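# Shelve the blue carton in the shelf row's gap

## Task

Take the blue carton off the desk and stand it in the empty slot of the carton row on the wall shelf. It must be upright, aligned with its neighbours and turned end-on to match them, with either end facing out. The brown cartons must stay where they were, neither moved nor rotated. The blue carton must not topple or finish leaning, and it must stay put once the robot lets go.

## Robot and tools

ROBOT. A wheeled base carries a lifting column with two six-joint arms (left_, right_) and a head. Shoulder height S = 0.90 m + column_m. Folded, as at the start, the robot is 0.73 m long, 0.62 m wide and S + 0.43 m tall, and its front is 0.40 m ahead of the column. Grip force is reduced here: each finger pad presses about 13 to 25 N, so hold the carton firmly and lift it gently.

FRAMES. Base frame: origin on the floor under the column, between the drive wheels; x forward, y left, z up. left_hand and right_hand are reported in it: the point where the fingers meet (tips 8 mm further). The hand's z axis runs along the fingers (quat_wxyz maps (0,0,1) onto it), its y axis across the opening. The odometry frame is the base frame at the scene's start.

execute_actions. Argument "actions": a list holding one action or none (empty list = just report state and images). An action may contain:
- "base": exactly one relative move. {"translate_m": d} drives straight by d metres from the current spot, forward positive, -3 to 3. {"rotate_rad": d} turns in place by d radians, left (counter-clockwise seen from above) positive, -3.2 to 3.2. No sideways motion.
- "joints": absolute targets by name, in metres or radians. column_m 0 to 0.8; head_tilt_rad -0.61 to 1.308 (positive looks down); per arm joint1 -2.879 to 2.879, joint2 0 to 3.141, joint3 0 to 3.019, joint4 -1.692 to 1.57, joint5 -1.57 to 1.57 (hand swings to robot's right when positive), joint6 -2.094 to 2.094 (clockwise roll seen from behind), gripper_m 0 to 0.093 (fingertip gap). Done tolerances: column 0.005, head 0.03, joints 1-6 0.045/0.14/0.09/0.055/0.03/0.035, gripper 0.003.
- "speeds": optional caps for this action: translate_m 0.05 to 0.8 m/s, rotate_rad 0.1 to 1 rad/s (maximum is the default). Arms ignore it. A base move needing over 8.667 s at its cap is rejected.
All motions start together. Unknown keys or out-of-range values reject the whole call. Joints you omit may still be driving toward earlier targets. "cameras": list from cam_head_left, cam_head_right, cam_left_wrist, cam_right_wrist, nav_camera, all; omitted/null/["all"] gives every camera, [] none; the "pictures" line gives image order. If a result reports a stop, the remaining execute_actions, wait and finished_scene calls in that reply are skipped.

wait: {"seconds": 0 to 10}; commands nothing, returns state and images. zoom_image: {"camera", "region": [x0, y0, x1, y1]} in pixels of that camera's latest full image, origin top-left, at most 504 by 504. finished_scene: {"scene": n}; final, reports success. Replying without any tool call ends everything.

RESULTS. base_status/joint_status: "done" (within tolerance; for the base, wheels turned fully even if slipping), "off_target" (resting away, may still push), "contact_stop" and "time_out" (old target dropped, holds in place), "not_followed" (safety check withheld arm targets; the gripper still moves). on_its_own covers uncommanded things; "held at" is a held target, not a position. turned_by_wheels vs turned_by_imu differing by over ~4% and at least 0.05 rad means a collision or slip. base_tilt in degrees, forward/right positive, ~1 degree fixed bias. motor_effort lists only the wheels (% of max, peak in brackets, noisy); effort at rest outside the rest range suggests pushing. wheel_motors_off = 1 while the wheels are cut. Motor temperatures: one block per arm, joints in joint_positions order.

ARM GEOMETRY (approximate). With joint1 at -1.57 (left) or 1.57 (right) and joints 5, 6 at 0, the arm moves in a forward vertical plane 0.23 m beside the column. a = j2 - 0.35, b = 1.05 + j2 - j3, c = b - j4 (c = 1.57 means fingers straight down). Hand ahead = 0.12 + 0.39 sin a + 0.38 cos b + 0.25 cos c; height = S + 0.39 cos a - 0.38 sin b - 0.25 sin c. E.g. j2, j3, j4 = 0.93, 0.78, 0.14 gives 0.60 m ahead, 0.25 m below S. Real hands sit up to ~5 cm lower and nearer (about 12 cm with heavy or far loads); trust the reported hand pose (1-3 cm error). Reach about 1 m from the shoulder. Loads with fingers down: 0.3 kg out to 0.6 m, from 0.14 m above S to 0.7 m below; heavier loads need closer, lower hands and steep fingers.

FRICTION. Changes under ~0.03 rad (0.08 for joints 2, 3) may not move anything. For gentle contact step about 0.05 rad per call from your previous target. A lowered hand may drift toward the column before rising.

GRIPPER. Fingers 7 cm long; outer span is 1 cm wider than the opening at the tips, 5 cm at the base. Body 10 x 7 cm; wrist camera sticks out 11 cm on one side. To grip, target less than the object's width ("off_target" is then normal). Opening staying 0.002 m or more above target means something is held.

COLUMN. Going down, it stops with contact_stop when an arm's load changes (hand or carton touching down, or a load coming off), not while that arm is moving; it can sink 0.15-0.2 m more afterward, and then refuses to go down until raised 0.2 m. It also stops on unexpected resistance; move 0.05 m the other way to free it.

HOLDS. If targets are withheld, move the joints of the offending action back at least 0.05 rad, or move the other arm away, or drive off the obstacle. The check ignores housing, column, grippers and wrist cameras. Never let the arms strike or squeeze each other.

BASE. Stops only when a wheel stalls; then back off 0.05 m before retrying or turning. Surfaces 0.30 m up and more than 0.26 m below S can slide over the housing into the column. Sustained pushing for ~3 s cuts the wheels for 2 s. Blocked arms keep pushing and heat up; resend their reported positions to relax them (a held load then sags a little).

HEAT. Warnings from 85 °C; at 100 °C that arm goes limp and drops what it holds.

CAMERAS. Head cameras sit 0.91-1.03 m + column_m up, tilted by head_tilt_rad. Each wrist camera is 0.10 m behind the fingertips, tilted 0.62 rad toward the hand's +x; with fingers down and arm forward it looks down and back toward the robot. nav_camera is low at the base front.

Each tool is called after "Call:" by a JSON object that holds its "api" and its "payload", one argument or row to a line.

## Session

Call:
{"api": "execute_actions", "payload": {
  "actions": []
}}

Scene clock: 0.00 s.
Motor temperatures (°C, as the motors report them): left_arm=[27 26 29 26 28 26] | right_arm=[29 30 28 26 26 28]
base_odometry: x=+0.000 y=+0.000 heading=+0.000 (m, m, rad; odometry frame)
turned_by_wheels: +0.000 (rad since the last result)
turned_by_imu: +0.000 (rad since the last result)
base_tilt: forward=+0.2 right=-0.3 (deg)
base_status: not commanded
joint_positions: column_m=+0.555 head_tilt_rad=+0.857 left_joint1_rad=-1.583 left_joint2_rad=+0.912 left_joint3_rad=+0.397 left_joint4_rad=-0.950 left_joint5_rad=-0.039 left_joint6_rad=+0.098 left_gripper_m=+0.095 right_joint1_rad=+1.564 right_joint2_rad=+0.892 right_joint3_rad=+0.437 right_joint4_rad=-0.962 right_joint5_rad=+0.052 right_joint6_rad=-0.047 right_gripper_m=+0.095
joint_status: not commanded
wheel_motors_off: 0
motor_effort: left_wheel=+2 right_wheel=+5 (%)
left_hand: x=+0.1351 y=+0.2288 z=+1.2559 quat_wxyz=(+0.453, -0.058, -0.889, +0.008) (m; base frame)
right_hand: x=+0.1585 y=-0.2359 z=+1.2517 quat_wxyz=(+0.432, +0.030, -0.901, +0.015) (m; base frame)
pictures: cam_head_left, cam_head_right, cam_left_wrist, cam_right_wrist, nav_camera
Images, in order (width x height): cam_head_left 504x504, cam_head_right 504x504, cam_left_wrist 504x504, cam_right_wrist 504x504, nav_camera 504x504.

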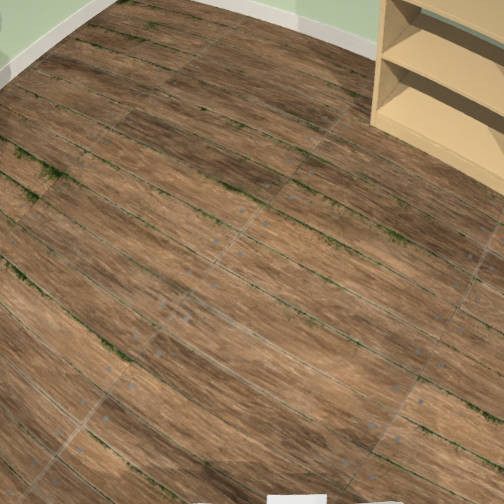

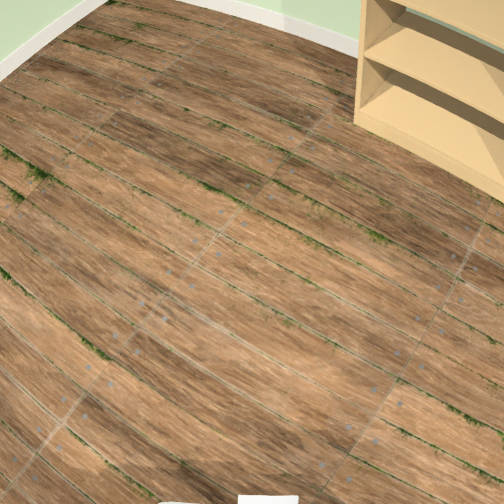

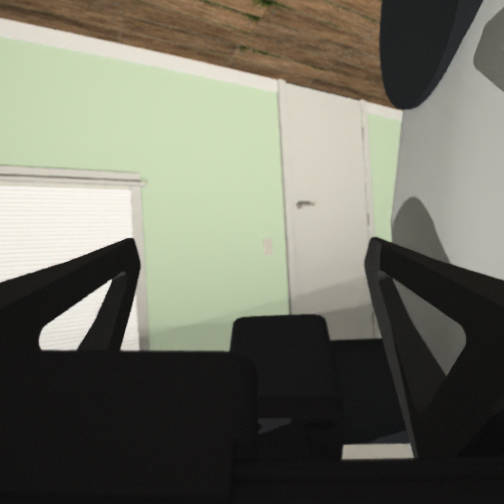

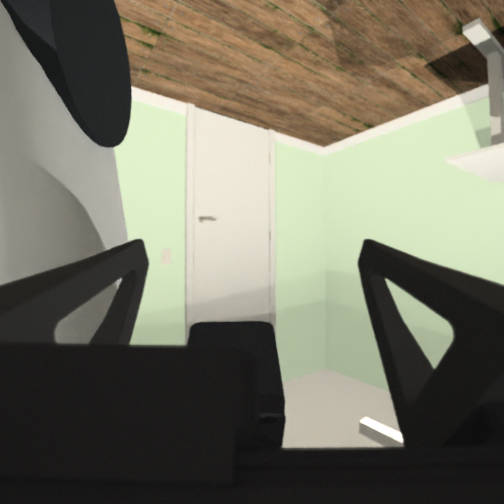

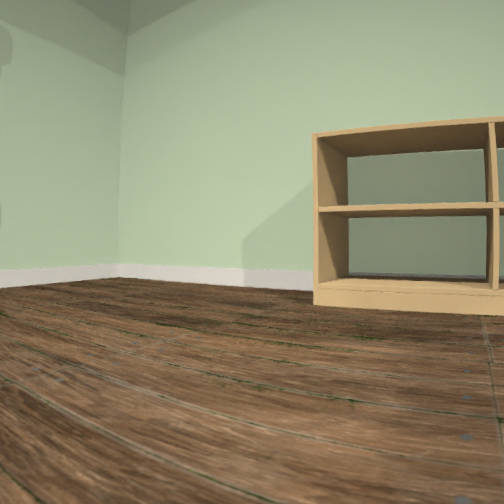

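Similar layout.

Call:
{"api": "execute_actions", "payload": {
  "actions": [
    {"base":{"rotate_rad":-2.1},"joints":{"head_tilt_rad":0.4,"right_joint1_rad":1.57,"right_joint2_rad":1.45,"right_joint3_rad":2.15,"right_joint4_rad":-1.22,"right_joint5_rad":0,"right_joint6_rad":0,"column_m":0.4}}
  ],
  "cameras": ["cam_head_left","cam_head_right","nav_camera"]
}}

Scene clock: 3.73 s.
Motor temperatures (°C, as the motors report them): left_arm=[27 26 29 26 28 26] | right_arm=[29 31 29 26 26 28]
base_odometry: x=+0.000 y=+0.000 heading=-2.099 (m, m, rad; odometry frame)
turned_by_wheels: -2.099 (rad since the last result)
turned_by_imu: -2.091 (rad since the last result)
base_tilt: forward=+0.1 right=-0.4 (deg)
base_status: done
joint_positions: column_m=+0.400 head_tilt_rad=+0.419 left_joint1_rad=-1.583 left_joint2_rad=+0.912 left_joint3_rad=+0.397 left_joint4_rad=-0.950 left_joint5_rad=-0.039 left_joint6_rad=+0.098 left_gripper_m=+0.095 right_joint1_rad=+1.565 right_joint2_rad=+1.436 right_joint3_rad=+2.119 right_joint4_rad=-1.203 right_joint5_rad=+0.000 right_joint6_rad=-0.009 right_gripper_m=+0.095
joint_status: all done
wheel_motors_off: 0
motor_effort: left_wheel=+3(42) right_wheel=-4(39) (%)
left_hand: x=+0.1351 y=+0.2288 z=+1.1006 quat_wxyz=(+0.453, -0.058, -0.889, +0.008) (m; base frame)
right_hand: x=+0.8225 y=-0.2286 z=+1.0981 quat_wxyz=(-0.001, +0.003, -1.000, +0.002) (m; base frame)
pictures: cam_head_left, cam_head_right, nav_camera
Images, in order (width x height): cam_head_left 504x504, cam_head_right 504x504, nav_camera 504x504.

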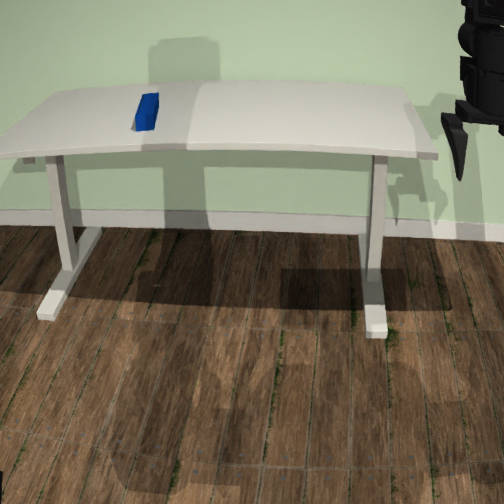

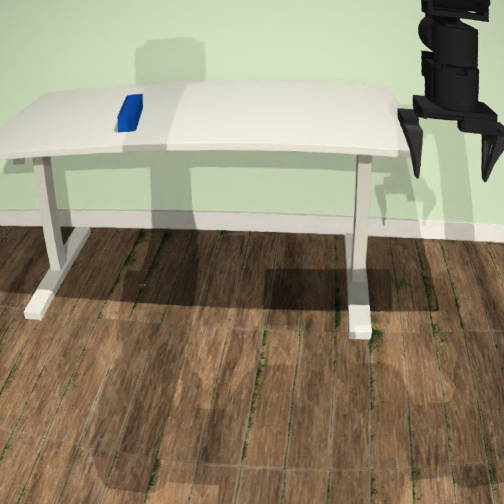

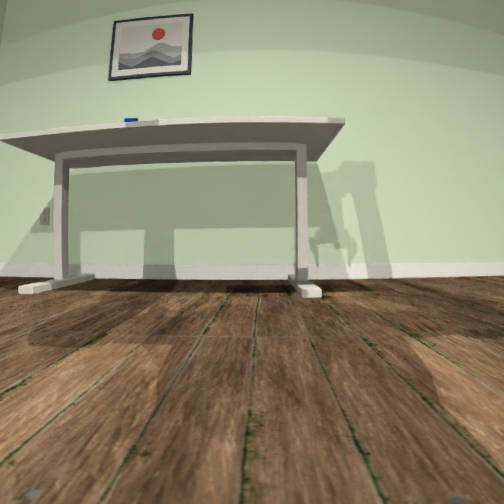

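Call:
{"api": "execute_actions", "payload": {
  "actions": [
    {"base":{"rotate_rad":0.2},"joints":{"head_tilt_rad":0.4,"left_joint1_rad":-1.57,"left_joint2_rad":1.45,"left_joint3_rad":2.15,"left_joint4_rad":-1.22,"left_joint5_rad":0,"left_joint6_rad":0.2,"right_joint2_rad":0.9,"right_joint3_rad":0.43,"right_joint4_rad":-0.97,"column_m":0.3}}
  ],
  "cameras": []
}}

Call:
{"api": "execute_actions", "payload": {
  "actions": [
    {"base":{"translate_m":1.0}}
  ],
  "cameras": ["cam_head_left","cam_head_right","nav_camera","cam_left_wrist"]
}}

Scene clock: 6.60 s.
Motor temperatures (°C, as the motors report them): left_arm=[27 27 30 26 28 26] | right_arm=[29 31 29 26 26 28]
base_odometry: x=+0.000 y=+0.000 heading=-1.900 (m, m, rad; odometry frame)
turned_by_wheels: +0.199 (rad since the last result)
turned_by_imu: +0.200 (rad since the last result)
base_tilt: forward=+0.1 right=-0.4 (deg)
base_status: done
joint_positions: column_m=+0.300 head_tilt_rad=+0.418 left_joint1_rad=-1.579 left_joint2_rad=+1.448 left_joint3_rad=+2.112 left_joint4_rad=-1.212 left_joint5_rad=-0.003 left_joint6_rad=+0.190 left_gripper_m=+0.095 right_joint1_rad=+1.569 right_joint2_rad=+0.910 right_joint3_rad=+0.426 right_joint4_rad=-0.975 right_joint5_rad=+0.000 right_joint6_rad=-0.009 right_gripper_m=+0.095
joint_status: all done
wheel_motors_off: 0
motor_effort: left_wheel=-7(24) right_wheel=+9(26) (%)
left_hand: x=+0.8153 y=+0.2202 z=+0.9875 quat_wxyz=(+0.012, -0.097, -0.995, +0.004) (m; base frame)
right_hand: x=+0.1465 y=-0.2257 z=+1.0001 quat_wxyz=(+0.451, +0.003, -0.892, -0.002) (m; base frame)
pictures: none
No camera images: the call's "cameras" was empty. Leave "cameras" out to get every camera's image.

Scene clock: 10.10 s.
Motor temperatures (°C, as the motors report them): left_arm=[27 27 31 26 28 26] | right_arm=[29 31 29 26 26 28]
base_odometry: x=-0.324 y=-0.946 heading=-1.902 (m, m, rad; odometry frame)
turned_by_wheels: -0.002 (rad since the last result)
turned_by_imu: +0.002 (rad since the last result)
base_tilt: forward=+0.1 right=-0.3 (deg)
base_status: done
joint_positions: column_m=+0.300 head_tilt_rad=+0.418 left_joint1_rad=-1.579 left_joint2_rad=+1.448 left_joint3_rad=+2.112 left_joint4_rad=-1.215 left_joint5_rad=-0.003 left_joint6_rad=+0.190 left_gripper_m=+0.095 right_joint1_rad=+1.569 right_joint2_rad=+0.908 right_joint3_rad=+0.429 right_joint4_rad=-0.975 right_joint5_rad=+0.000 right_joint6_rad=-0.009 right_gripper_m=+0.095
joint_status: not commanded
wheel_motors_off: 0
motor_effort: left_wheel=-2(48) right_wheel=+2(64) (%)
left_hand: x=+0.8146 y=+0.2202 z=+0.9876 quat_wxyz=(+0.013, -0.097, -0.995, +0.004) (m; base frame)
right_hand: x=+0.1491 y=-0.2257 z=+0.9994 quat_wxyz=(+0.448, +0.003, -0.894, -0.002) (m; base frame)
pictures: cam_head_left, cam_head_right, cam_left_wrist, nav_camera
Images, in order (width x height): cam_head_left 504x504, cam_head_right 504x504, cam_left_wrist 504x504, nav_camera 504x504.

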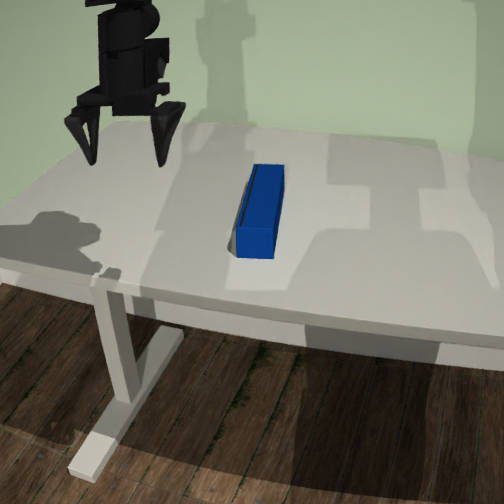

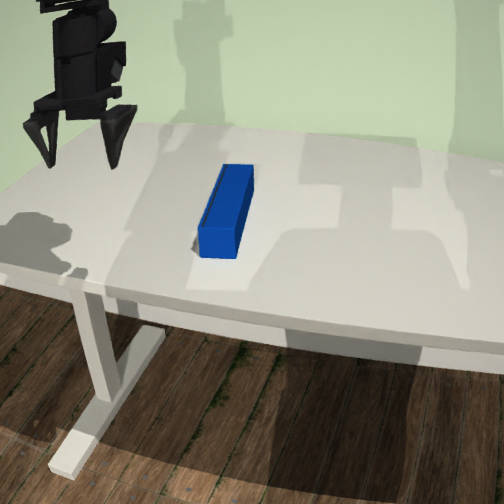

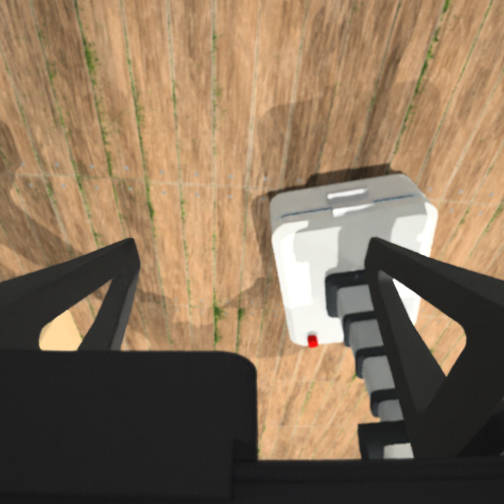

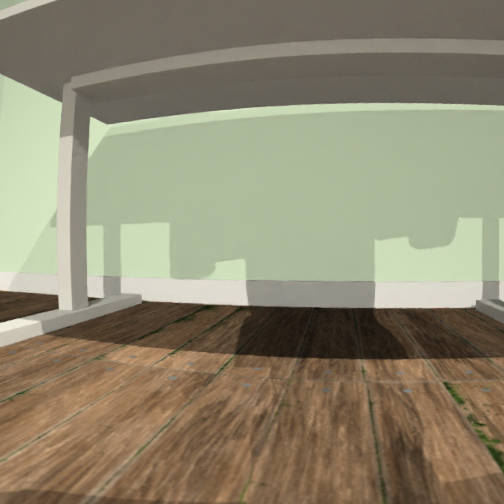

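Call:
{"api": "execute_actions", "payload": {
  "actions": [
    {"base":{"rotate_rad":-0.17},"joints":{"left_joint6_rad":0.01,"column_m":0.25}}
  ],
  "cameras": []
}}

Call:
{"api": "execute_actions", "payload": {
  "actions": [
    {"base":{"translate_m":0.15},"joints":{"column_m":0.2}}
  ],
  "cameras": ["cam_head_left","cam_left_wrist"]
}}

Scene clock: 11.63 s.
Motor temperatures (°C, as the motors report them): left_arm=[27 27 31 26 28 26] | right_arm=[29 31 29 26 26 28]
base_odometry: x=-0.324 y=-0.946 heading=-2.070 (m, m, rad; odometry frame)
turned_by_wheels: -0.168 (rad since the last result)
turned_by_imu: -0.167 (rad since the last result)
base_tilt: forward=+0.2 right=-0.4 (deg)
base_status: done
joint_positions: column_m=+0.250 head_tilt_rad=+0.418 left_joint1_rad=-1.574 left_joint2_rad=+1.448 left_joint3_rad=+2.112 left_joint4_rad=-1.215 left_joint5_rad=-0.001 left_joint6_rad=+0.020 left_gripper_m=+0.095 right_joint1_rad=+1.569 right_joint2_rad=+0.907 right_joint3_rad=+0.429 right_joint4_rad=-0.975 right_joint5_rad=+0.000 right_joint6_rad=-0.009 right_gripper_m=+0.095
joint_status: all done
wheel_motors_off: 0
motor_effort: left_wheel=+0(37) right_wheel=-1(52) (%)
left_hand: x=+0.8146 y=+0.2232 z=+0.9376 quat_wxyz=(+0.014, -0.011, -1.000, +0.001) (m; base frame)
right_hand: x=+0.1492 y=-0.2257 z=+0.9495 quat_wxyz=(+0.448, +0.003, -0.894, -0.002) (m; base frame)
pictures: none
No camera images: the call's "cameras" was empty. Leave "cameras" out to get every camera's image.

Scene clock: 13.30 s.
Motor temperatures (°C, as the motors report them): left_arm=[27 28 31 26 28 26] | right_arm=[29 31 29 26 26 28]
base_odometry: x=-0.396 y=-1.078 heading=-2.071 (m, m, rad; odometry frame)
turned_by_wheels: -0.001 (rad since the last result)
turned_by_imu: +0.000 (rad since the last result)
base_tilt: forward=+0.1 right=-0.4 (deg)
base_status: done
joint_positions: column_m=+0.200 head_tilt_rad=+0.418 left_joint1_rad=-1.574 left_joint2_rad=+1.448 left_joint3_rad=+2.112 left_joint4_rad=-1.216 left_joint5_rad=-0.001 left_joint6_rad=+0.020 left_gripper_m=+0.095 right_joint1_rad=+1.569 right_joint2_rad=+0.906 right_joint3_rad=+0.431 right_joint4_rad=-0.975 right_joint5_rad=+0.000 right_joint6_rad=-0.009 right_gripper_m=+0.095
joint_status: all done
wheel_motors_off: 0
motor_effort: left_wheel=-2(43) right_wheel=+2(47) (%)
left_hand: x=+0.8144 y=+0.2232 z=+0.8878 quat_wxyz=(+0.014, -0.011, -1.000, +0.001) (m; base frame)
right_hand: x=+0.1504 y=-0.2257 z=+0.8991 quat_wxyz=(+0.447, +0.003, -0.895, -0.002) (m; base frame)
pictures: cam_head_left, cam_left_wrist
Images, in order (width x height): cam_head_left 504x504, cam_left_wrist 504x504.

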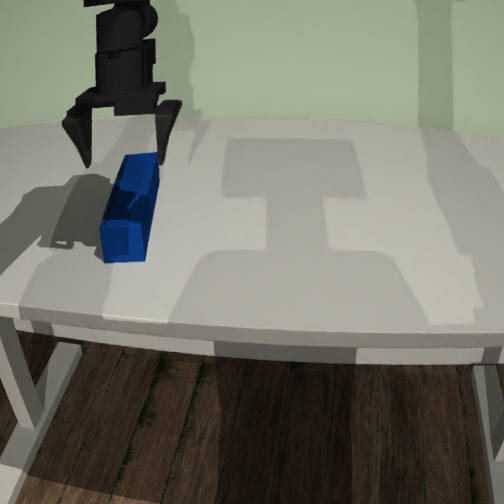

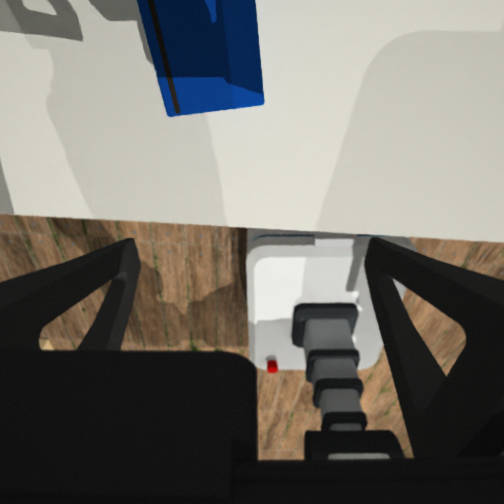

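Call:
{"api": "execute_actions", "payload": {
  "actions": [
    {"base":{"rotate_rad":0.045},"joints":{"left_joint6_rad":-0.07}}
  ],
  "cameras": []
}}

Call:
{"api": "execute_actions", "payload": {
  "actions": [
    {"base":{"translate_m":0.085},"joints":{"column_m":0.13}}
  ],
  "cameras": ["cam_head_left","cam_left_wrist"]
}}

Scene clock: 16.27 s.
Motor temperatures (°C, as the motors report them): left_arm=[27 28 32 26 28 26] | right_arm=[29 31 29 26 26 28]
base_odometry: x=-0.396 y=-1.078 heading=-2.029 (m, m, rad; odometry frame)
turned_by_wheels: +0.043 (rad since the last result)
turned_by_imu: +0.045 (rad since the last result)
base_tilt: forward=+0.2 right=-0.4 (deg)
base_status: done
joint_positions: column_m=+0.200 head_tilt_rad=+0.418 left_joint1_rad=-1.571 left_joint2_rad=+1.448 left_joint3_rad=+2.112 left_joint4_rad=-1.216 left_joint5_rad=-0.001 left_joint6_rad=-0.059 left_gripper_m=+0.095 right_joint1_rad=+1.569 right_joint2_rad=+0.906 right_joint3_rad=+0.431 right_joint4_rad=-0.975 right_joint5_rad=+0.000 right_joint6_rad=-0.009 right_gripper_m=+0.095
joint_status: all done
wheel_motors_off: 0
motor_effort: left_wheel=+0(39) right_wheel=+0(38) (%)
left_hand: x=+0.8144 y=+0.2244 z=+0.8878 quat_wxyz=(+0.014, +0.029, -0.999, -0.001) (m; base frame)
right_hand: x=+0.1504 y=-0.2257 z=+0.8991 quat_wxyz=(+0.447, +0.003, -0.895, -0.002) (m; base frame)
pictures: none
No camera images: the call's "cameras" was empty. Leave "cameras" out to get every camera's image.

Scene clock: 17.77 s.
Motor temperatures (°C, as the motors report them): left_arm=[27 28 32 26 28 26] | right_arm=[29 31 29 26 26 28]
base_odometry: x=-0.434 y=-1.154 heading=-2.027 (m, m, rad; odometry frame)
turned_by_wheels: +0.002 (rad since the last result)
turned_by_imu: +0.002 (rad since the last result)
base_tilt: forward=+0.1 right=-0.3 (deg)
base_status: done
joint_positions: column_m=+0.130 head_tilt_rad=+0.418 left_joint1_rad=-1.571 left_joint2_rad=+1.448 left_joint3_rad=+2.113 left_joint4_rad=-1.217 left_joint5_rad=-0.001 left_joint6_rad=-0.059 left_gripper_m=+0.095 right_joint1_rad=+1.569 right_joint2_rad=+0.905 right_joint3_rad=+0.432 right_joint4_rad=-0.975 right_joint5_rad=+0.000 right_joint6_rad=-0.009 right_gripper_m=+0.095
joint_status: all done
wheel_motors_off: 0
motor_effort: left_wheel=+2(49) right_wheel=-1(36) (%)
left_hand: x=+0.8146 y=+0.2244 z=+0.8181 quat_wxyz=(+0.014, +0.029, -0.999, -0.001) (m; base frame)
right_hand: x=+0.1508 y=-0.2257 z=+0.8291 quat_wxyz=(+0.446, +0.003, -0.895, -0.002) (m; base frame)
pictures: cam_head_left, cam_left_wrist
Images, in order (width x height): cam_head_left 504x504, cam_left_wrist 504x504.

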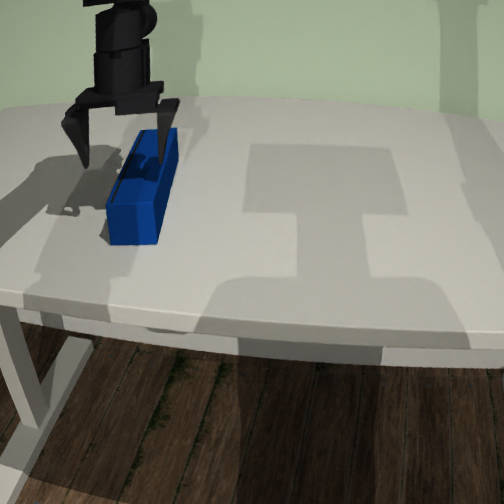

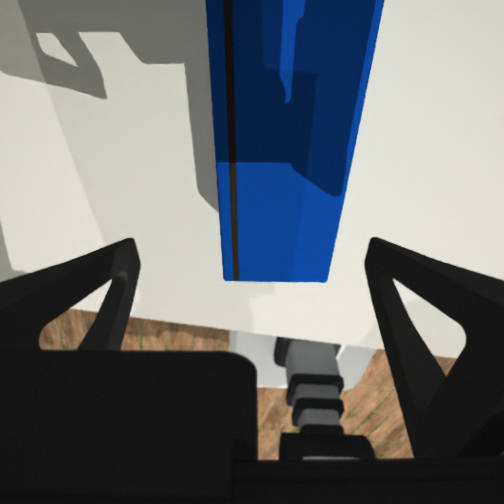

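Call:
{"api": "execute_actions", "payload": {
  "actions": [
    {"base":{"rotate_rad":-0.022}}
  ],
  "cameras": []
}}

Call:
{"api": "execute_actions", "payload": {
  "actions": [
    {"joints":{"column_m":0.1}}
  ],
  "cameras": ["cam_left_wrist"]
}}

Scene clock: 18.63 s.
Motor temperatures (°C, as the motors report them): left_arm=[27 28 32 26 28 26] | right_arm=[29 31 28 26 26 28]
base_odometry: x=-0.434 y=-1.154 heading=-2.047 (m, m, rad; odometry frame)
turned_by_wheels: -0.020 (rad since the last result)
turned_by_imu: -0.020 (rad since the last result)
base_tilt: forward=+0.2 right=-0.4 (deg)
base_status: done
joint_positions: column_m=+0.130 head_tilt_rad=+0.418 left_joint1_rad=-1.571 left_joint2_rad=+1.448 left_joint3_rad=+2.113 left_joint4_rad=-1.217 left_joint5_rad=-0.001 left_joint6_rad=-0.059 left_gripper_m=+0.095 right_joint1_rad=+1.569 right_joint2_rad=+0.905 right_joint3_rad=+0.432 right_joint4_rad=-0.975 right_joint5_rad=+0.000 right_joint6_rad=-0.009 right_gripper_m=+0.095
joint_status: not commanded
wheel_motors_off: 0
motor_effort: left_wheel=+0(41) right_wheel=+0(39) (%)
left_hand: x=+0.8146 y=+0.2248 z=+0.8181 quat_wxyz=(+0.014, +0.030, -0.999, -0.001) (m; base frame)
right_hand: x=+0.1508 y=-0.2257 z=+0.8291 quat_wxyz=(+0.446, +0.003, -0.895, -0.002) (m; base frame)
pictures: none
No camera images: the call's "cameras" was empty. Leave "cameras" out to get every camera's image.

Scene clock: 19.60 s.
Motor temperatures (°C, as the motors report them): left_arm=[27 28 33 26 28 26] | right_arm=[29 31 28 26 26 28]
base_odometry: x=-0.434 y=-1.154 heading=-2.047 (m, m, rad; odometry frame)
turned_by_wheels: +0.000 (rad since the last result)
turned_by_imu: +0.000 (rad since the last result)
base_tilt: forward=+0.1 right=-0.4 (deg)
base_status: not commanded
joint_positions: column_m=+0.100 head_tilt_rad=+0.418 left_joint1_rad=-1.571 left_joint2_rad=+1.448 left_joint3_rad=+2.113 left_joint4_rad=-1.217 left_joint5_rad=-0.001 left_joint6_rad=-0.059 left_gripper_m=+0.095 right_joint1_rad=+1.569 right_joint2_rad=+0.905 right_joint3_rad=+0.432 right_joint4_rad=-0.975 right_joint5_rad=+0.000 right_joint6_rad=-0.009 right_gripper_m=+0.095
joint_status: all done
wheel_motors_off: 0
motor_effort: left_wheel=+2(1) right_wheel=-4(1) (%)
left_hand: x=+0.8146 y=+0.2248 z=+0.7881 quat_wxyz=(+0.014, +0.030, -0.999, -0.001) (m; base frame)
right_hand: x=+0.1508 y=-0.2257 z=+0.7991 quat_wxyz=(+0.446, +0.003, -0.895, -0.002) (m; base frame)
pictures: cam_left_wrist
Images, in order (width x height): cam_left_wrist 504x504.

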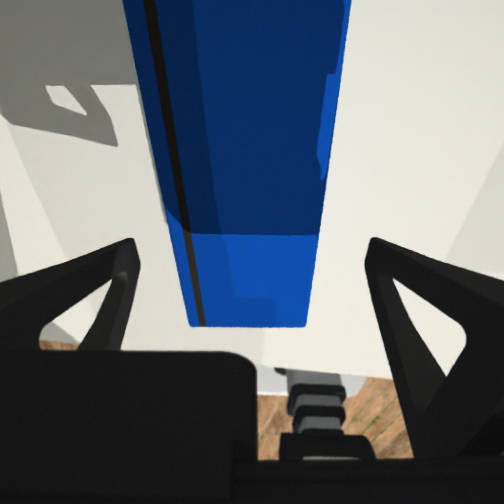

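Call:
{"api": "execute_actions", "payload": {
  "actions": [
    {"joints":{"column_m":0.05}}
  ],
  "cameras": ["cam_left_wrist","cam_head_left"]
}}

Scene clock: 20.90 s.
Motor temperatures (°C, as the motors report them): left_arm=[27 28 33 26 28 26] | right_arm=[29 31 28 26 26 28]
base_odometry: x=-0.434 y=-1.154 heading=-2.047 (m, m, rad; odometry frame)
turned_by_wheels: +0.000 (rad since the last result)
turned_by_imu: +0.001 (rad since the last result)
base_tilt: forward=+0.1 right=-0.2 (deg)
base_status: not commanded
joint_positions: column_m=+0.050 head_tilt_rad=+0.418 left_joint1_rad=-1.571 left_joint2_rad=+1.448 left_joint3_rad=+2.113 left_joint4_rad=-1.217 left_joint5_rad=-0.001 left_joint6_rad=-0.059 left_gripper_m=+0.095 right_joint1_rad=+1.569 right_joint2_rad=+0.905 right_joint3_rad=+0.432 right_joint4_rad=-0.975 right_joint5_rad=+0.000 right_joint6_rad=-0.009 right_gripper_m=+0.095
joint_status: all done
wheel_motors_off: 0
motor_effort: left_wheel=+2(2) right_wheel=-3(2) (%)
left_hand: x=+0.8146 y=+0.2248 z=+0.7381 quat_wxyz=(+0.014, +0.030, -0.999, -0.001) (m; base frame)
right_hand: x=+0.1508 y=-0.2257 z=+0.7491 quat_wxyz=(+0.446, +0.003, -0.895, -0.002) (m; base frame)
pictures: cam_head_left, cam_left_wrist
Images, in order (width x height): cam_head_left 504x504, cam_left_wrist 504x504.

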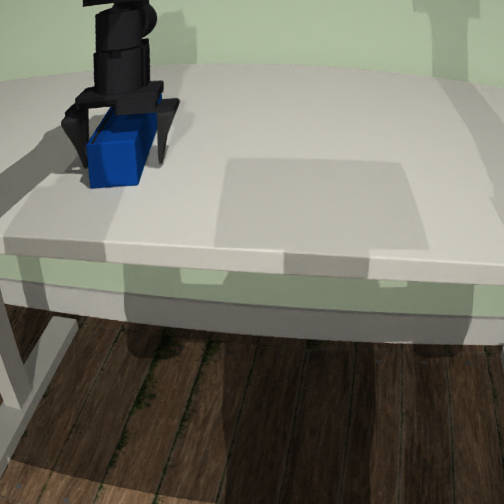

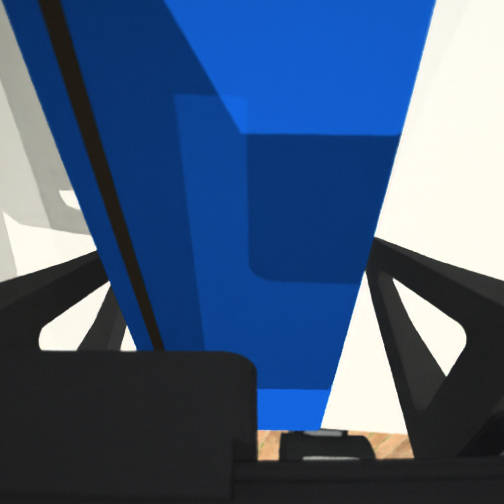

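Call:
{"api": "execute_actions", "payload": {
  "actions": [
    {"joints":{"column_m":0.037}}
  ],
  "cameras": []
}}

Call:
{"api": "execute_actions", "payload": {
  "actions": [
    {"joints":{"left_gripper_m":0.0}}
  ],
  "cameras": []
}}

Call:
{"api": "execute_actions", "payload": {
  "actions": [
    {"joints":{"column_m":0.25,"head_tilt_rad":0.25}}
  ],
  "cameras": ["cam_left_wrist","cam_head_left"]
}}

Scene clock: 21.77 s.
Motor temperatures (°C, as the motors report them): left_arm=[27 29 33 26 28 26] | right_arm=[29 31 28 26 26 28]
base_odometry: x=-0.434 y=-1.154 heading=-2.047 (m, m, rad; odometry frame)
turned_by_wheels: +0.000 (rad since the last result)
turned_by_imu: +0.000 (rad since the last result)
base_tilt: forward=+0.2 right=-0.4 (deg)
base_status: not commanded
joint_positions: column_m=+0.037 head_tilt_rad=+0.418 left_joint1_rad=-1.571 left_joint2_rad=+1.440 left_joint3_rad=+2.113 left_joint4_rad=-1.220 left_joint5_rad=+0.000 left_joint6_rad=-0.059 left_gripper_m=+0.095 right_joint1_rad=+1.569 right_joint2_rad=+0.905 right_joint3_rad=+0.432 right_joint4_rad=-0.975 right_joint5_rad=+0.000 right_joint6_rad=-0.009 right_gripper_m=+0.095
joint_status: all done
wheel_motors_off: 0
motor_effort: left_wheel=+3(3) right_wheel=-3(1) (%)
left_hand: x=+0.8156 y=+0.2246 z=+0.7305 quat_wxyz=(+0.011, +0.030, -0.999, +0.000) (m; base frame)
right_hand: x=+0.1508 y=-0.2257 z=+0.7361 quat_wxyz=(+0.446, +0.003, -0.895, -0.002) (m; base frame)
pictures: none
No camera images: the call's "cameras" was empty. Leave "cameras" out to get every camera's image.

Scene clock: 22.50 s.
Motor temperatures (°C, as the motors report them): left_arm=[27 29 33 26 28 26] | right_arm=[29 31 28 26 26 28]
base_odometry: x=-0.434 y=-1.154 heading=-2.047 (m, m, rad; odometry frame)
turned_by_wheels: +0.000 (rad since the last result)
turned_by_imu: +0.000 (rad since the last result)
base_tilt: forward=+0.1 right=-0.3 (deg)
base_status: not commanded
joint_positions: column_m=+0.037 head_tilt_rad=+0.418 left_joint1_rad=-1.571 left_joint2_rad=+1.440 left_joint3_rad=+2.113 left_joint4_rad=-1.220 left_joint5_rad=+0.003 left_joint6_rad=-0.061 left_gripper_m=+0.061 right_joint1_rad=+1.569 right_joint2_rad=+0.905 right_joint3_rad=+0.432 right_joint4_rad=-0.975 right_joint5_rad=+0.000 right_joint6_rad=-0.009 right_gripper_m=+0.095
joint_status: left_gripper_m off_target (ended at +0.061, target +0.000)
wheel_motors_off: 0
motor_effort: left_wheel=+3(3) right_wheel=-3(6) (%)
left_hand: x=+0.8155 y=+0.2240 z=+0.7305 quat_wxyz=(+0.012, +0.031, -0.999, +0.001) (m; base frame)
right_hand: x=+0.1508 y=-0.2257 z=+0.7361 quat_wxyz=(+0.446, +0.003, -0.895, -0.002) (m; base frame)
pictures: none
No camera images: the call's "cameras" was empty. Leave "cameras" out to get every camera's image.

Scene clock: 25.87 s.
Motor temperatures (°C, as the motors report them): left_arm=[27 29 33 26 28 26] | right_arm=[29 30 28 26 26 28]
base_odometry: x=-0.434 y=-1.154 heading=-2.047 (m, m, rad; odometry frame)
turned_by_wheels: +0.000 (rad since the last result)
turned_by_imu: +0.001 (rad since the last result)
base_tilt: forward=+0.2 right=-0.4 (deg)
base_status: not commanded
joint_positions: column_m=+0.250 head_tilt_rad=+0.269 left_joint1_rad=-1.571 left_joint2_rad=+1.441 left_joint3_rad=+2.113 left_joint4_rad=-1.220 left_joint5_rad=+0.003 left_joint6_rad=-0.061 left_gripper_m=+0.061 right_joint1_rad=+1.569 right_joint2_rad=+0.905 right_joint3_rad=+0.432 right_joint4_rad=-0.975 right_joint5_rad=+0.000 right_joint6_rad=-0.009 right_gripper_m=+0.095
joint_status: all done
wheel_motors_off: 0
motor_effort: left_wheel=+3(3) right_wheel=-4(4) (%)
left_hand: x=+0.8154 y=+0.2240 z=+0.9429 quat_wxyz=(+0.012, +0.031, -0.999, +0.001) (m; base frame)
right_hand: x=+0.1508 y=-0.2257 z=+0.9490 quat_wxyz=(+0.446, +0.003, -0.895, -0.002) (m; base frame)
pictures: cam_head_left, cam_left_wrist
Images, in order (width x height): cam_head_left 504x504, cam_left_wrist 504x504.

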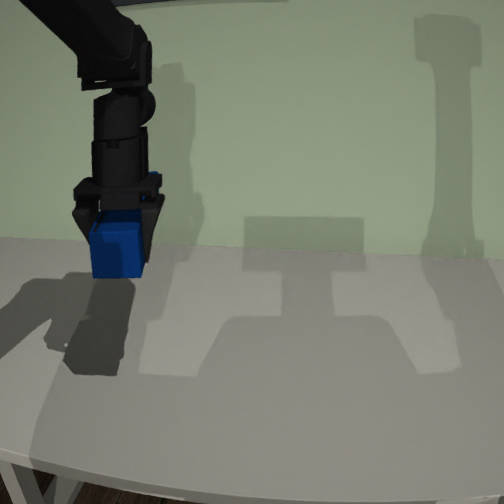

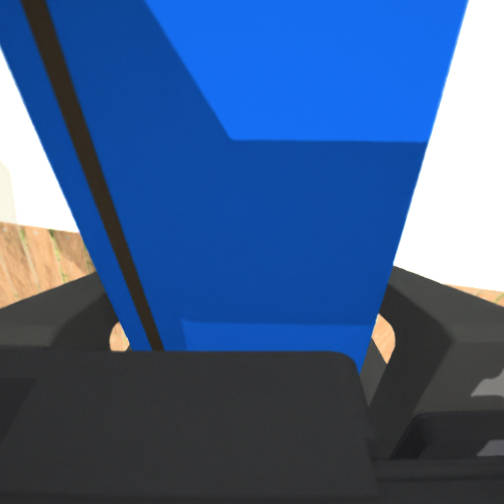

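Call:
{"api": "execute_actions", "payload": {
  "actions": [
    {"base":{"translate_m":-1.1},"joints":{"column_m":0.4,"left_joint6_rad":0.01},"speeds":{"translate_m":0.6}}
  ],
  "cameras": []
}}

Call:
{"api": "execute_actions", "payload": {
  "actions": [
    {"base":{"rotate_rad":3.09},"joints":{"head_tilt_rad":0.3},"speeds":{"rotate_rad":0.7}}
  ],
  "cameras": ["cam_head_left","cam_head_right","nav_camera"]
}}

Scene clock: 29.77 s.
Motor temperatures (°C, as the motors report them): left_arm=[27 29 34 26 28 26] | right_arm=[29 30 28 26 26 28]
base_odometry: x=+0.071 y=-0.177 heading=-2.048 (m, m, rad; odometry frame)
turned_by_wheels: -0.001 (rad since the last result)
turned_by_imu: -0.002 (rad since the last result)
base_tilt: forward=+0.1 right=-0.3 (deg)
base_status: done
joint_positions: column_m=+0.400 head_tilt_rad=+0.269 left_joint1_rad=-1.571 left_joint2_rad=+1.442 left_joint3_rad=+2.113 left_joint4_rad=-1.220 left_joint5_rad=+0.003 left_joint6_rad=+0.002 left_gripper_m=+0.061 right_joint1_rad=+1.569 right_joint2_rad=+0.904 right_joint3_rad=+0.429 right_joint4_rad=-0.975 right_joint5_rad=+0.000 right_joint6_rad=-0.009 right_gripper_m=+0.095
joint_status: all done
wheel_motors_off: 0
motor_effort: left_wheel=-1(53) right_wheel=+2(53) (%)
left_hand: x=+0.8152 y=+0.2241 z=+1.0924 quat_wxyz=(+0.012, -0.001, -1.000, +0.002) (m; base frame)
right_hand: x=+0.1498 y=-0.2257 z=+1.0994 quat_wxyz=(+0.447, +0.003, -0.895, -0.002) (m; base frame)
pictures: none
No camera images: the call's "cameras" was empty. Leave "cameras" out to get every camera's image.

Scene clock: 35.53 s.
Motor temperatures (°C, as the motors report them): left_arm=[27 29 34 26 28 26] | right_arm=[29 30 28 26 26 28]
base_odometry: x=+0.071 y=-0.177 heading=+1.041 (m, m, rad; odometry frame)
turned_by_wheels: +3.089 (rad since the last result)
turned_by_imu: +3.083 (rad since the last result)
base_tilt: forward=+0.1 right=-0.3 (deg)
base_status: done
joint_positions: column_m=+0.400 head_tilt_rad=+0.305 left_joint1_rad=-1.571 left_joint2_rad=+1.442 left_joint3_rad=+2.113 left_joint4_rad=-1.220 left_joint5_rad=+0.002 left_joint6_rad=+0.002 left_gripper_m=+0.060 right_joint1_rad=+1.569 right_joint2_rad=+0.904 right_joint3_rad=+0.429 right_joint4_rad=-0.975 right_joint5_rad=+0.000 right_joint6_rad=-0.009 right_gripper_m=+0.095
joint_status: all done
wheel_motors_off: 0
motor_effort: left_wheel=-5(45) right_wheel=+5(54) (%)
left_hand: x=+0.8152 y=+0.2241 z=+1.0924 quat_wxyz=(+0.012, -0.001, -1.000, +0.001) (m; base frame)
right_hand: x=+0.1498 y=-0.2257 z=+1.0994 quat_wxyz=(+0.447, +0.003, -0.895, -0.002) (m; base frame)
pictures: cam_head_left, cam_head_right, nav_camera
Images, in order (width x height): cam_head_left 504x504, cam_head_right 504x504, nav_camera 504x504.

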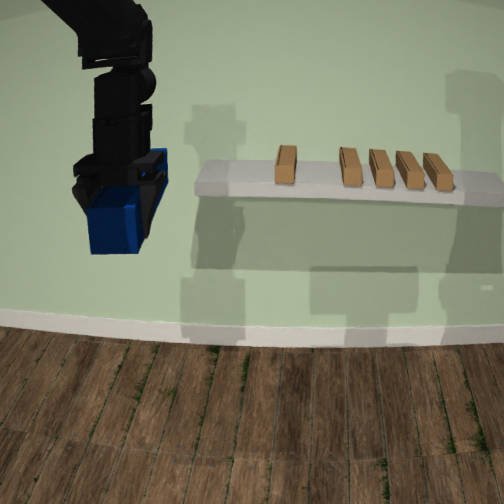

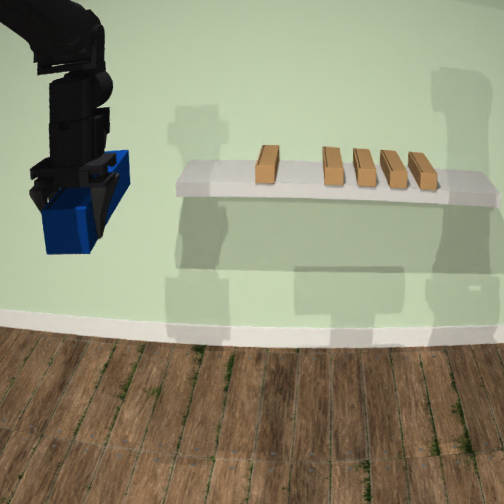

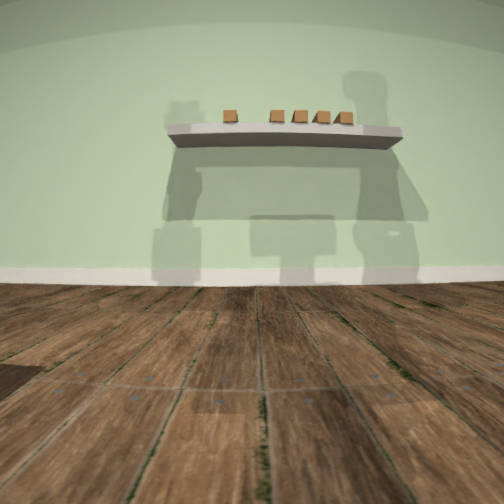

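Call:
{"api": "execute_actions", "payload": {
  "actions": [
    {"base":{"rotate_rad":-0.54},"speeds":{"rotate_rad":0.7}}
  ],
  "cameras": []
}}

Call:
{"api": "execute_actions", "payload": {
  "actions": [
    {"base":{"translate_m":0.43},"speeds":{"translate_m":0.5}}
  ],
  "cameras": []
}}

Call:
{"api": "execute_actions", "payload": {
  "actions": [
    {"base":{"rotate_rad":0.5},"speeds":{"rotate_rad":0.7}}
  ],
  "cameras": []
}}

Call:
{"api": "execute_actions", "payload": {
  "actions": [
    {"base":{"translate_m":0.3},"joints":{"head_tilt_rad":0.4,"column_m":0.33},"speeds":{"translate_m":0.4}}
  ],
  "cameras": ["cam_head_left","cam_head_right","nav_camera"]
}}

Scene clock: 37.90 s.
Motor temperatures (°C, as the motors report them): left_arm=[27 30 34 26 28 26] | right_arm=[29 30 28 26 26 28]
base_odometry: x=+0.071 y=-0.177 heading=+0.502 (m, m, rad; odometry frame)
turned_by_wheels: -0.539 (rad since the last result)
turned_by_imu: -0.538 (rad since the last result)
base_tilt: forward=+0.1 right=-0.4 (deg)
base_status: done
joint_positions: column_m=+0.400 head_tilt_rad=+0.305 left_joint1_rad=-1.571 left_joint2_rad=+1.442 left_joint3_rad=+2.113 left_joint4_rad=-1.220 left_joint5_rad=+0.002 left_joint6_rad=+0.002 left_gripper_m=+0.060 right_joint1_rad=+1.569 right_joint2_rad=+0.904 right_joint3_rad=+0.429 right_joint4_rad=-0.975 right_joint5_rad=+0.000 right_joint6_rad=-0.009 right_gripper_m=+0.095
joint_status: not commanded
wheel_motors_off: 0
motor_effort: left_wheel=+0(29) right_wheel=-2(25) (%)
left_hand: x=+0.8152 y=+0.2243 z=+1.0924 quat_wxyz=(+0.012, -0.001, -1.000, +0.001) (m; base frame)
right_hand: x=+0.1498 y=-0.2257 z=+1.0994 quat_wxyz=(+0.447, +0.003, -0.895, -0.002) (m; base frame)
pictures: none
No camera images: the call's "cameras" was empty. Leave "cameras" out to get every camera's image.

Scene clock: 40.33 s.
Motor temperatures (°C, as the motors report them): left_arm=[27 30 34 26 28 26] | right_arm=[29 30 28 26 26 28]
base_odometry: x=+0.448 y=+0.030 heading=+0.504 (m, m, rad; odometry frame)
turned_by_wheels: +0.002 (rad since the last result)
turned_by_imu: +0.004 (rad since the last result)
base_tilt: forward=+0.1 right=-0.3 (deg)
base_status: done
joint_positions: column_m=+0.400 head_tilt_rad=+0.305 left_joint1_rad=-1.571 left_joint2_rad=+1.442 left_joint3_rad=+2.114 left_joint4_rad=-1.220 left_joint5_rad=+0.002 left_joint6_rad=+0.002 left_gripper_m=+0.060 right_joint1_rad=+1.569 right_joint2_rad=+0.904 right_joint3_rad=+0.433 right_joint4_rad=-0.975 right_joint5_rad=+0.000 right_joint6_rad=-0.009 right_gripper_m=+0.095
joint_status: not commanded
wheel_motors_off: 0
motor_effort: left_wheel=+1(65) right_wheel=+1(48) (%)
left_hand: x=+0.8155 y=+0.2243 z=+1.0925 quat_wxyz=(+0.012, -0.001, -1.000, +0.001) (m; base frame)
right_hand: x=+0.1517 y=-0.2257 z=+1.0988 quat_wxyz=(+0.445, +0.003, -0.896, -0.002) (m; base frame)
pictures: none
No camera images: the call's "cameras" was empty. Leave "cameras" out to get every camera's image.

Scene clock: 42.40 s.
Motor temperatures (°C, as the motors report them): left_arm=[27 30 35 26 28 26] | right_arm=[29 30 28 26 26 28]
base_odometry: x=+0.448 y=+0.030 heading=+1.003 (m, m, rad; odometry frame)
turned_by_wheels: +0.499 (rad since the last result)
turned_by_imu: +0.497 (rad since the last result)
base_tilt: forward=+0.1 right=-0.4 (deg)
base_status: done
joint_positions: column_m=+0.400 head_tilt_rad=+0.305 left_joint1_rad=-1.570 left_joint2_rad=+1.442 left_joint3_rad=+2.114 left_joint4_rad=-1.220 left_joint5_rad=+0.001 left_joint6_rad=+0.002 left_gripper_m=+0.060 right_joint1_rad=+1.569 right_joint2_rad=+0.904 right_joint3_rad=+0.433 right_joint4_rad=-0.975 right_joint5_rad=+0.000 right_joint6_rad=-0.009 right_gripper_m=+0.095
joint_status: not commanded
wheel_motors_off: 0
motor_effort: left_wheel=-4(56) right_wheel=+5(37) (%)
left_hand: x=+0.8155 y=+0.2248 z=+1.0925 quat_wxyz=(+0.012, -0.001, -1.000, +0.000) (m; base frame)
right_hand: x=+0.1517 y=-0.2257 z=+1.0988 quat_wxyz=(+0.445, +0.003, -0.896, -0.002) (m; base frame)
pictures: none
No camera images: the call's "cameras" was empty. Leave "cameras" out to get every camera's image.

Scene clock: 44.57 s.
Motor temperatures (°C, as the motors report them): left_arm=[27 30 35 26 28 26] | right_arm=[29 30 28 26 26 28]
base_odometry: x=+0.609 y=+0.283 heading=+1.004 (m, m, rad; odometry frame)
turned_by_wheels: +0.001 (rad since the last result)
turned_by_imu: +0.003 (rad since the last result)
base_tilt: forward=+0.1 right=-0.4 (deg)
base_status: done
joint_positions: column_m=+0.330 head_tilt_rad=+0.405 left_joint1_rad=-1.570 left_joint2_rad=+1.442 left_joint3_rad=+2.114 left_joint4_rad=-1.220 left_joint5_rad=+0.001 left_joint6_rad=+0.002 left_gripper_m=+0.060 right_joint1_rad=+1.569 right_joint2_rad=+0.903 right_joint3_rad=+0.434 right_joint4_rad=-0.975 right_joint5_rad=+0.000 right_joint6_rad=-0.009 right_gripper_m=+0.095
joint_status: all done
wheel_motors_off: 0
motor_effort: left_wheel=+1(49) right_wheel=-1(50) (%)
left_hand: x=+0.8154 y=+0.2248 z=+1.0223 quat_wxyz=(+0.012, -0.001, -1.000, +0.000) (m; base frame)
right_hand: x=+0.1522 y=-0.2257 z=+1.0288 quat_wxyz=(+0.444, +0.003, -0.896, -0.002) (m; base frame)
pictures: cam_head_left, cam_head_right, nav_camera
Images, in order (width x height): cam_head_left 504x504, cam_head_right 504x504, nav_camera 504x504.

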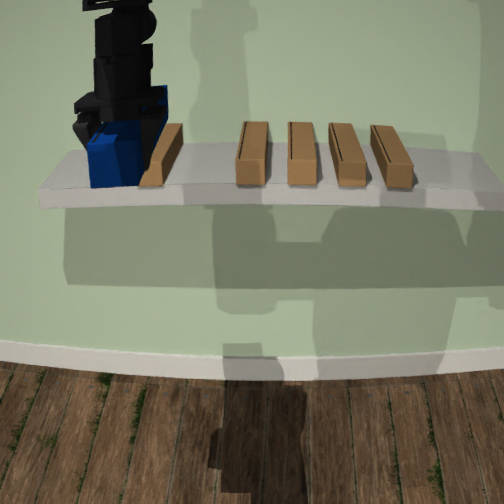

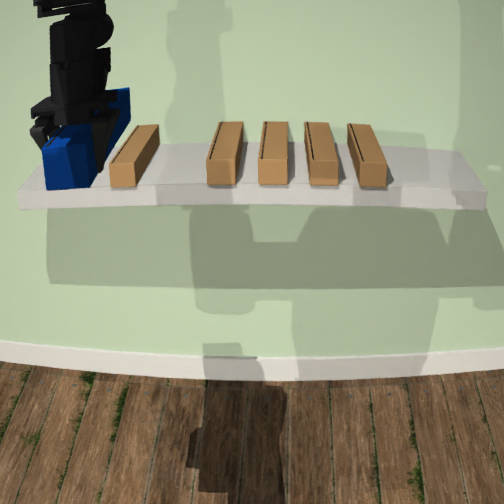

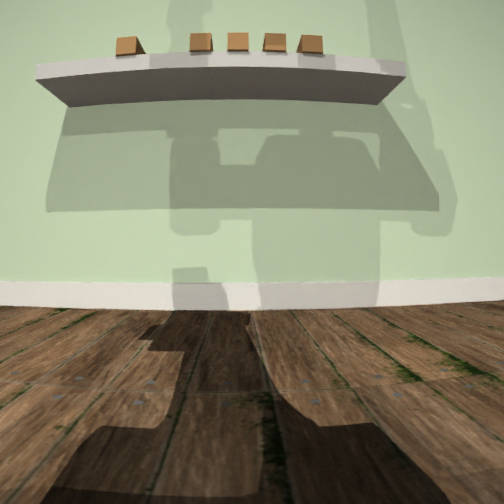

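Call:
{"api": "execute_actions", "payload": {
  "actions": [
    {"base":{"translate_m":0.44},"joints":{"head_tilt_rad":0.55,"column_m":0.28},"speeds":{"translate_m":0.3}}
  ],
  "cameras": ["cam_head_left","cam_head_right","cam_left_wrist","nav_camera"]
}}

Scene clock: 47.50 s.
Motor temperatures (°C, as the motors report them): left_arm=[27 30 35 26 28 26] | right_arm=[29 30 28 26 26 28]
base_odometry: x=+0.846 y=+0.655 heading=+1.004 (m, m, rad; odometry frame)
turned_by_wheels: +0.001 (rad since the last result)
turned_by_imu: +0.003 (rad since the last result)
base_tilt: forward=+0.2 right=-0.3 (deg)
base_status: done
joint_positions: column_m=+0.280 head_tilt_rad=+0.554 left_joint1_rad=-1.570 left_joint2_rad=+1.442 left_joint3_rad=+2.114 left_joint4_rad=-1.220 left_joint5_rad=+0.001 left_joint6_rad=+0.002 left_gripper_m=+0.060 right_joint1_rad=+1.569 right_joint2_rad=+0.903 right_joint3_rad=+0.431 right_joint4_rad=-0.975 right_joint5_rad=+0.000 right_joint6_rad=-0.009 right_gripper_m=+0.095
joint_status: all done
wheel_motors_off: 0
motor_effort: left_wheel=+1(38) right_wheel=-2(27) (%)
left_hand: x=+0.8153 y=+0.2248 z=+0.9721 quat_wxyz=(+0.012, -0.001, -1.000, +0.000) (m; base frame)
right_hand: x=+0.1507 y=-0.2257 z=+0.9794 quat_wxyz=(+0.445, +0.003, -0.895, -0.002) (m; base frame)
pictures: cam_head_left, cam_head_right, cam_left_wrist, nav_camera
Images, in order (width x height): cam_head_left 504x504, cam_head_right 504x504, cam_left_wrist 504x504, nav_camera 504x504.

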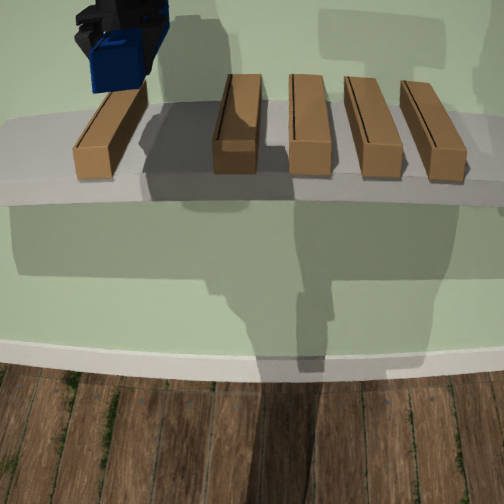

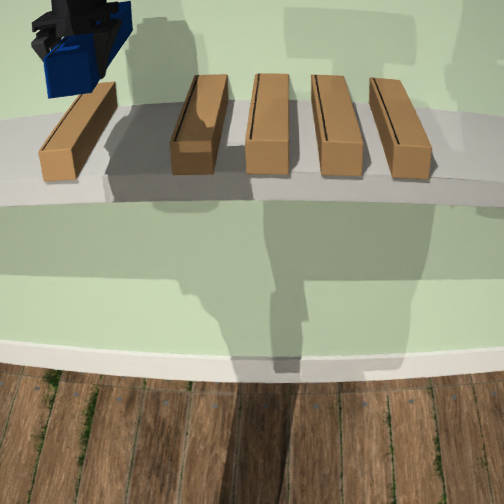

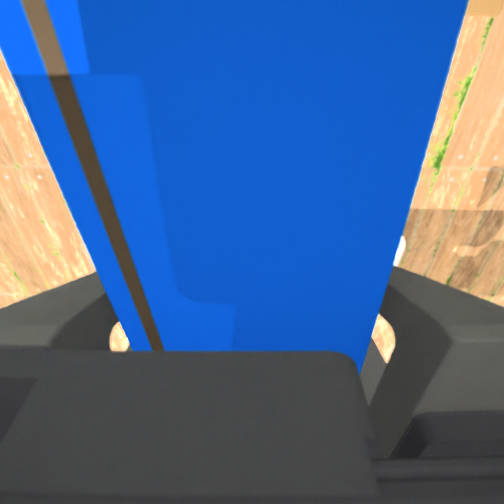

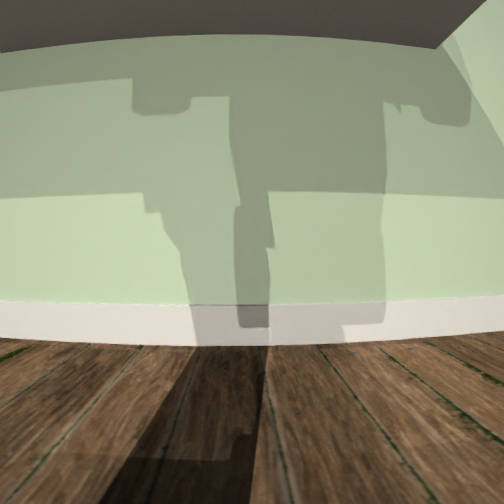

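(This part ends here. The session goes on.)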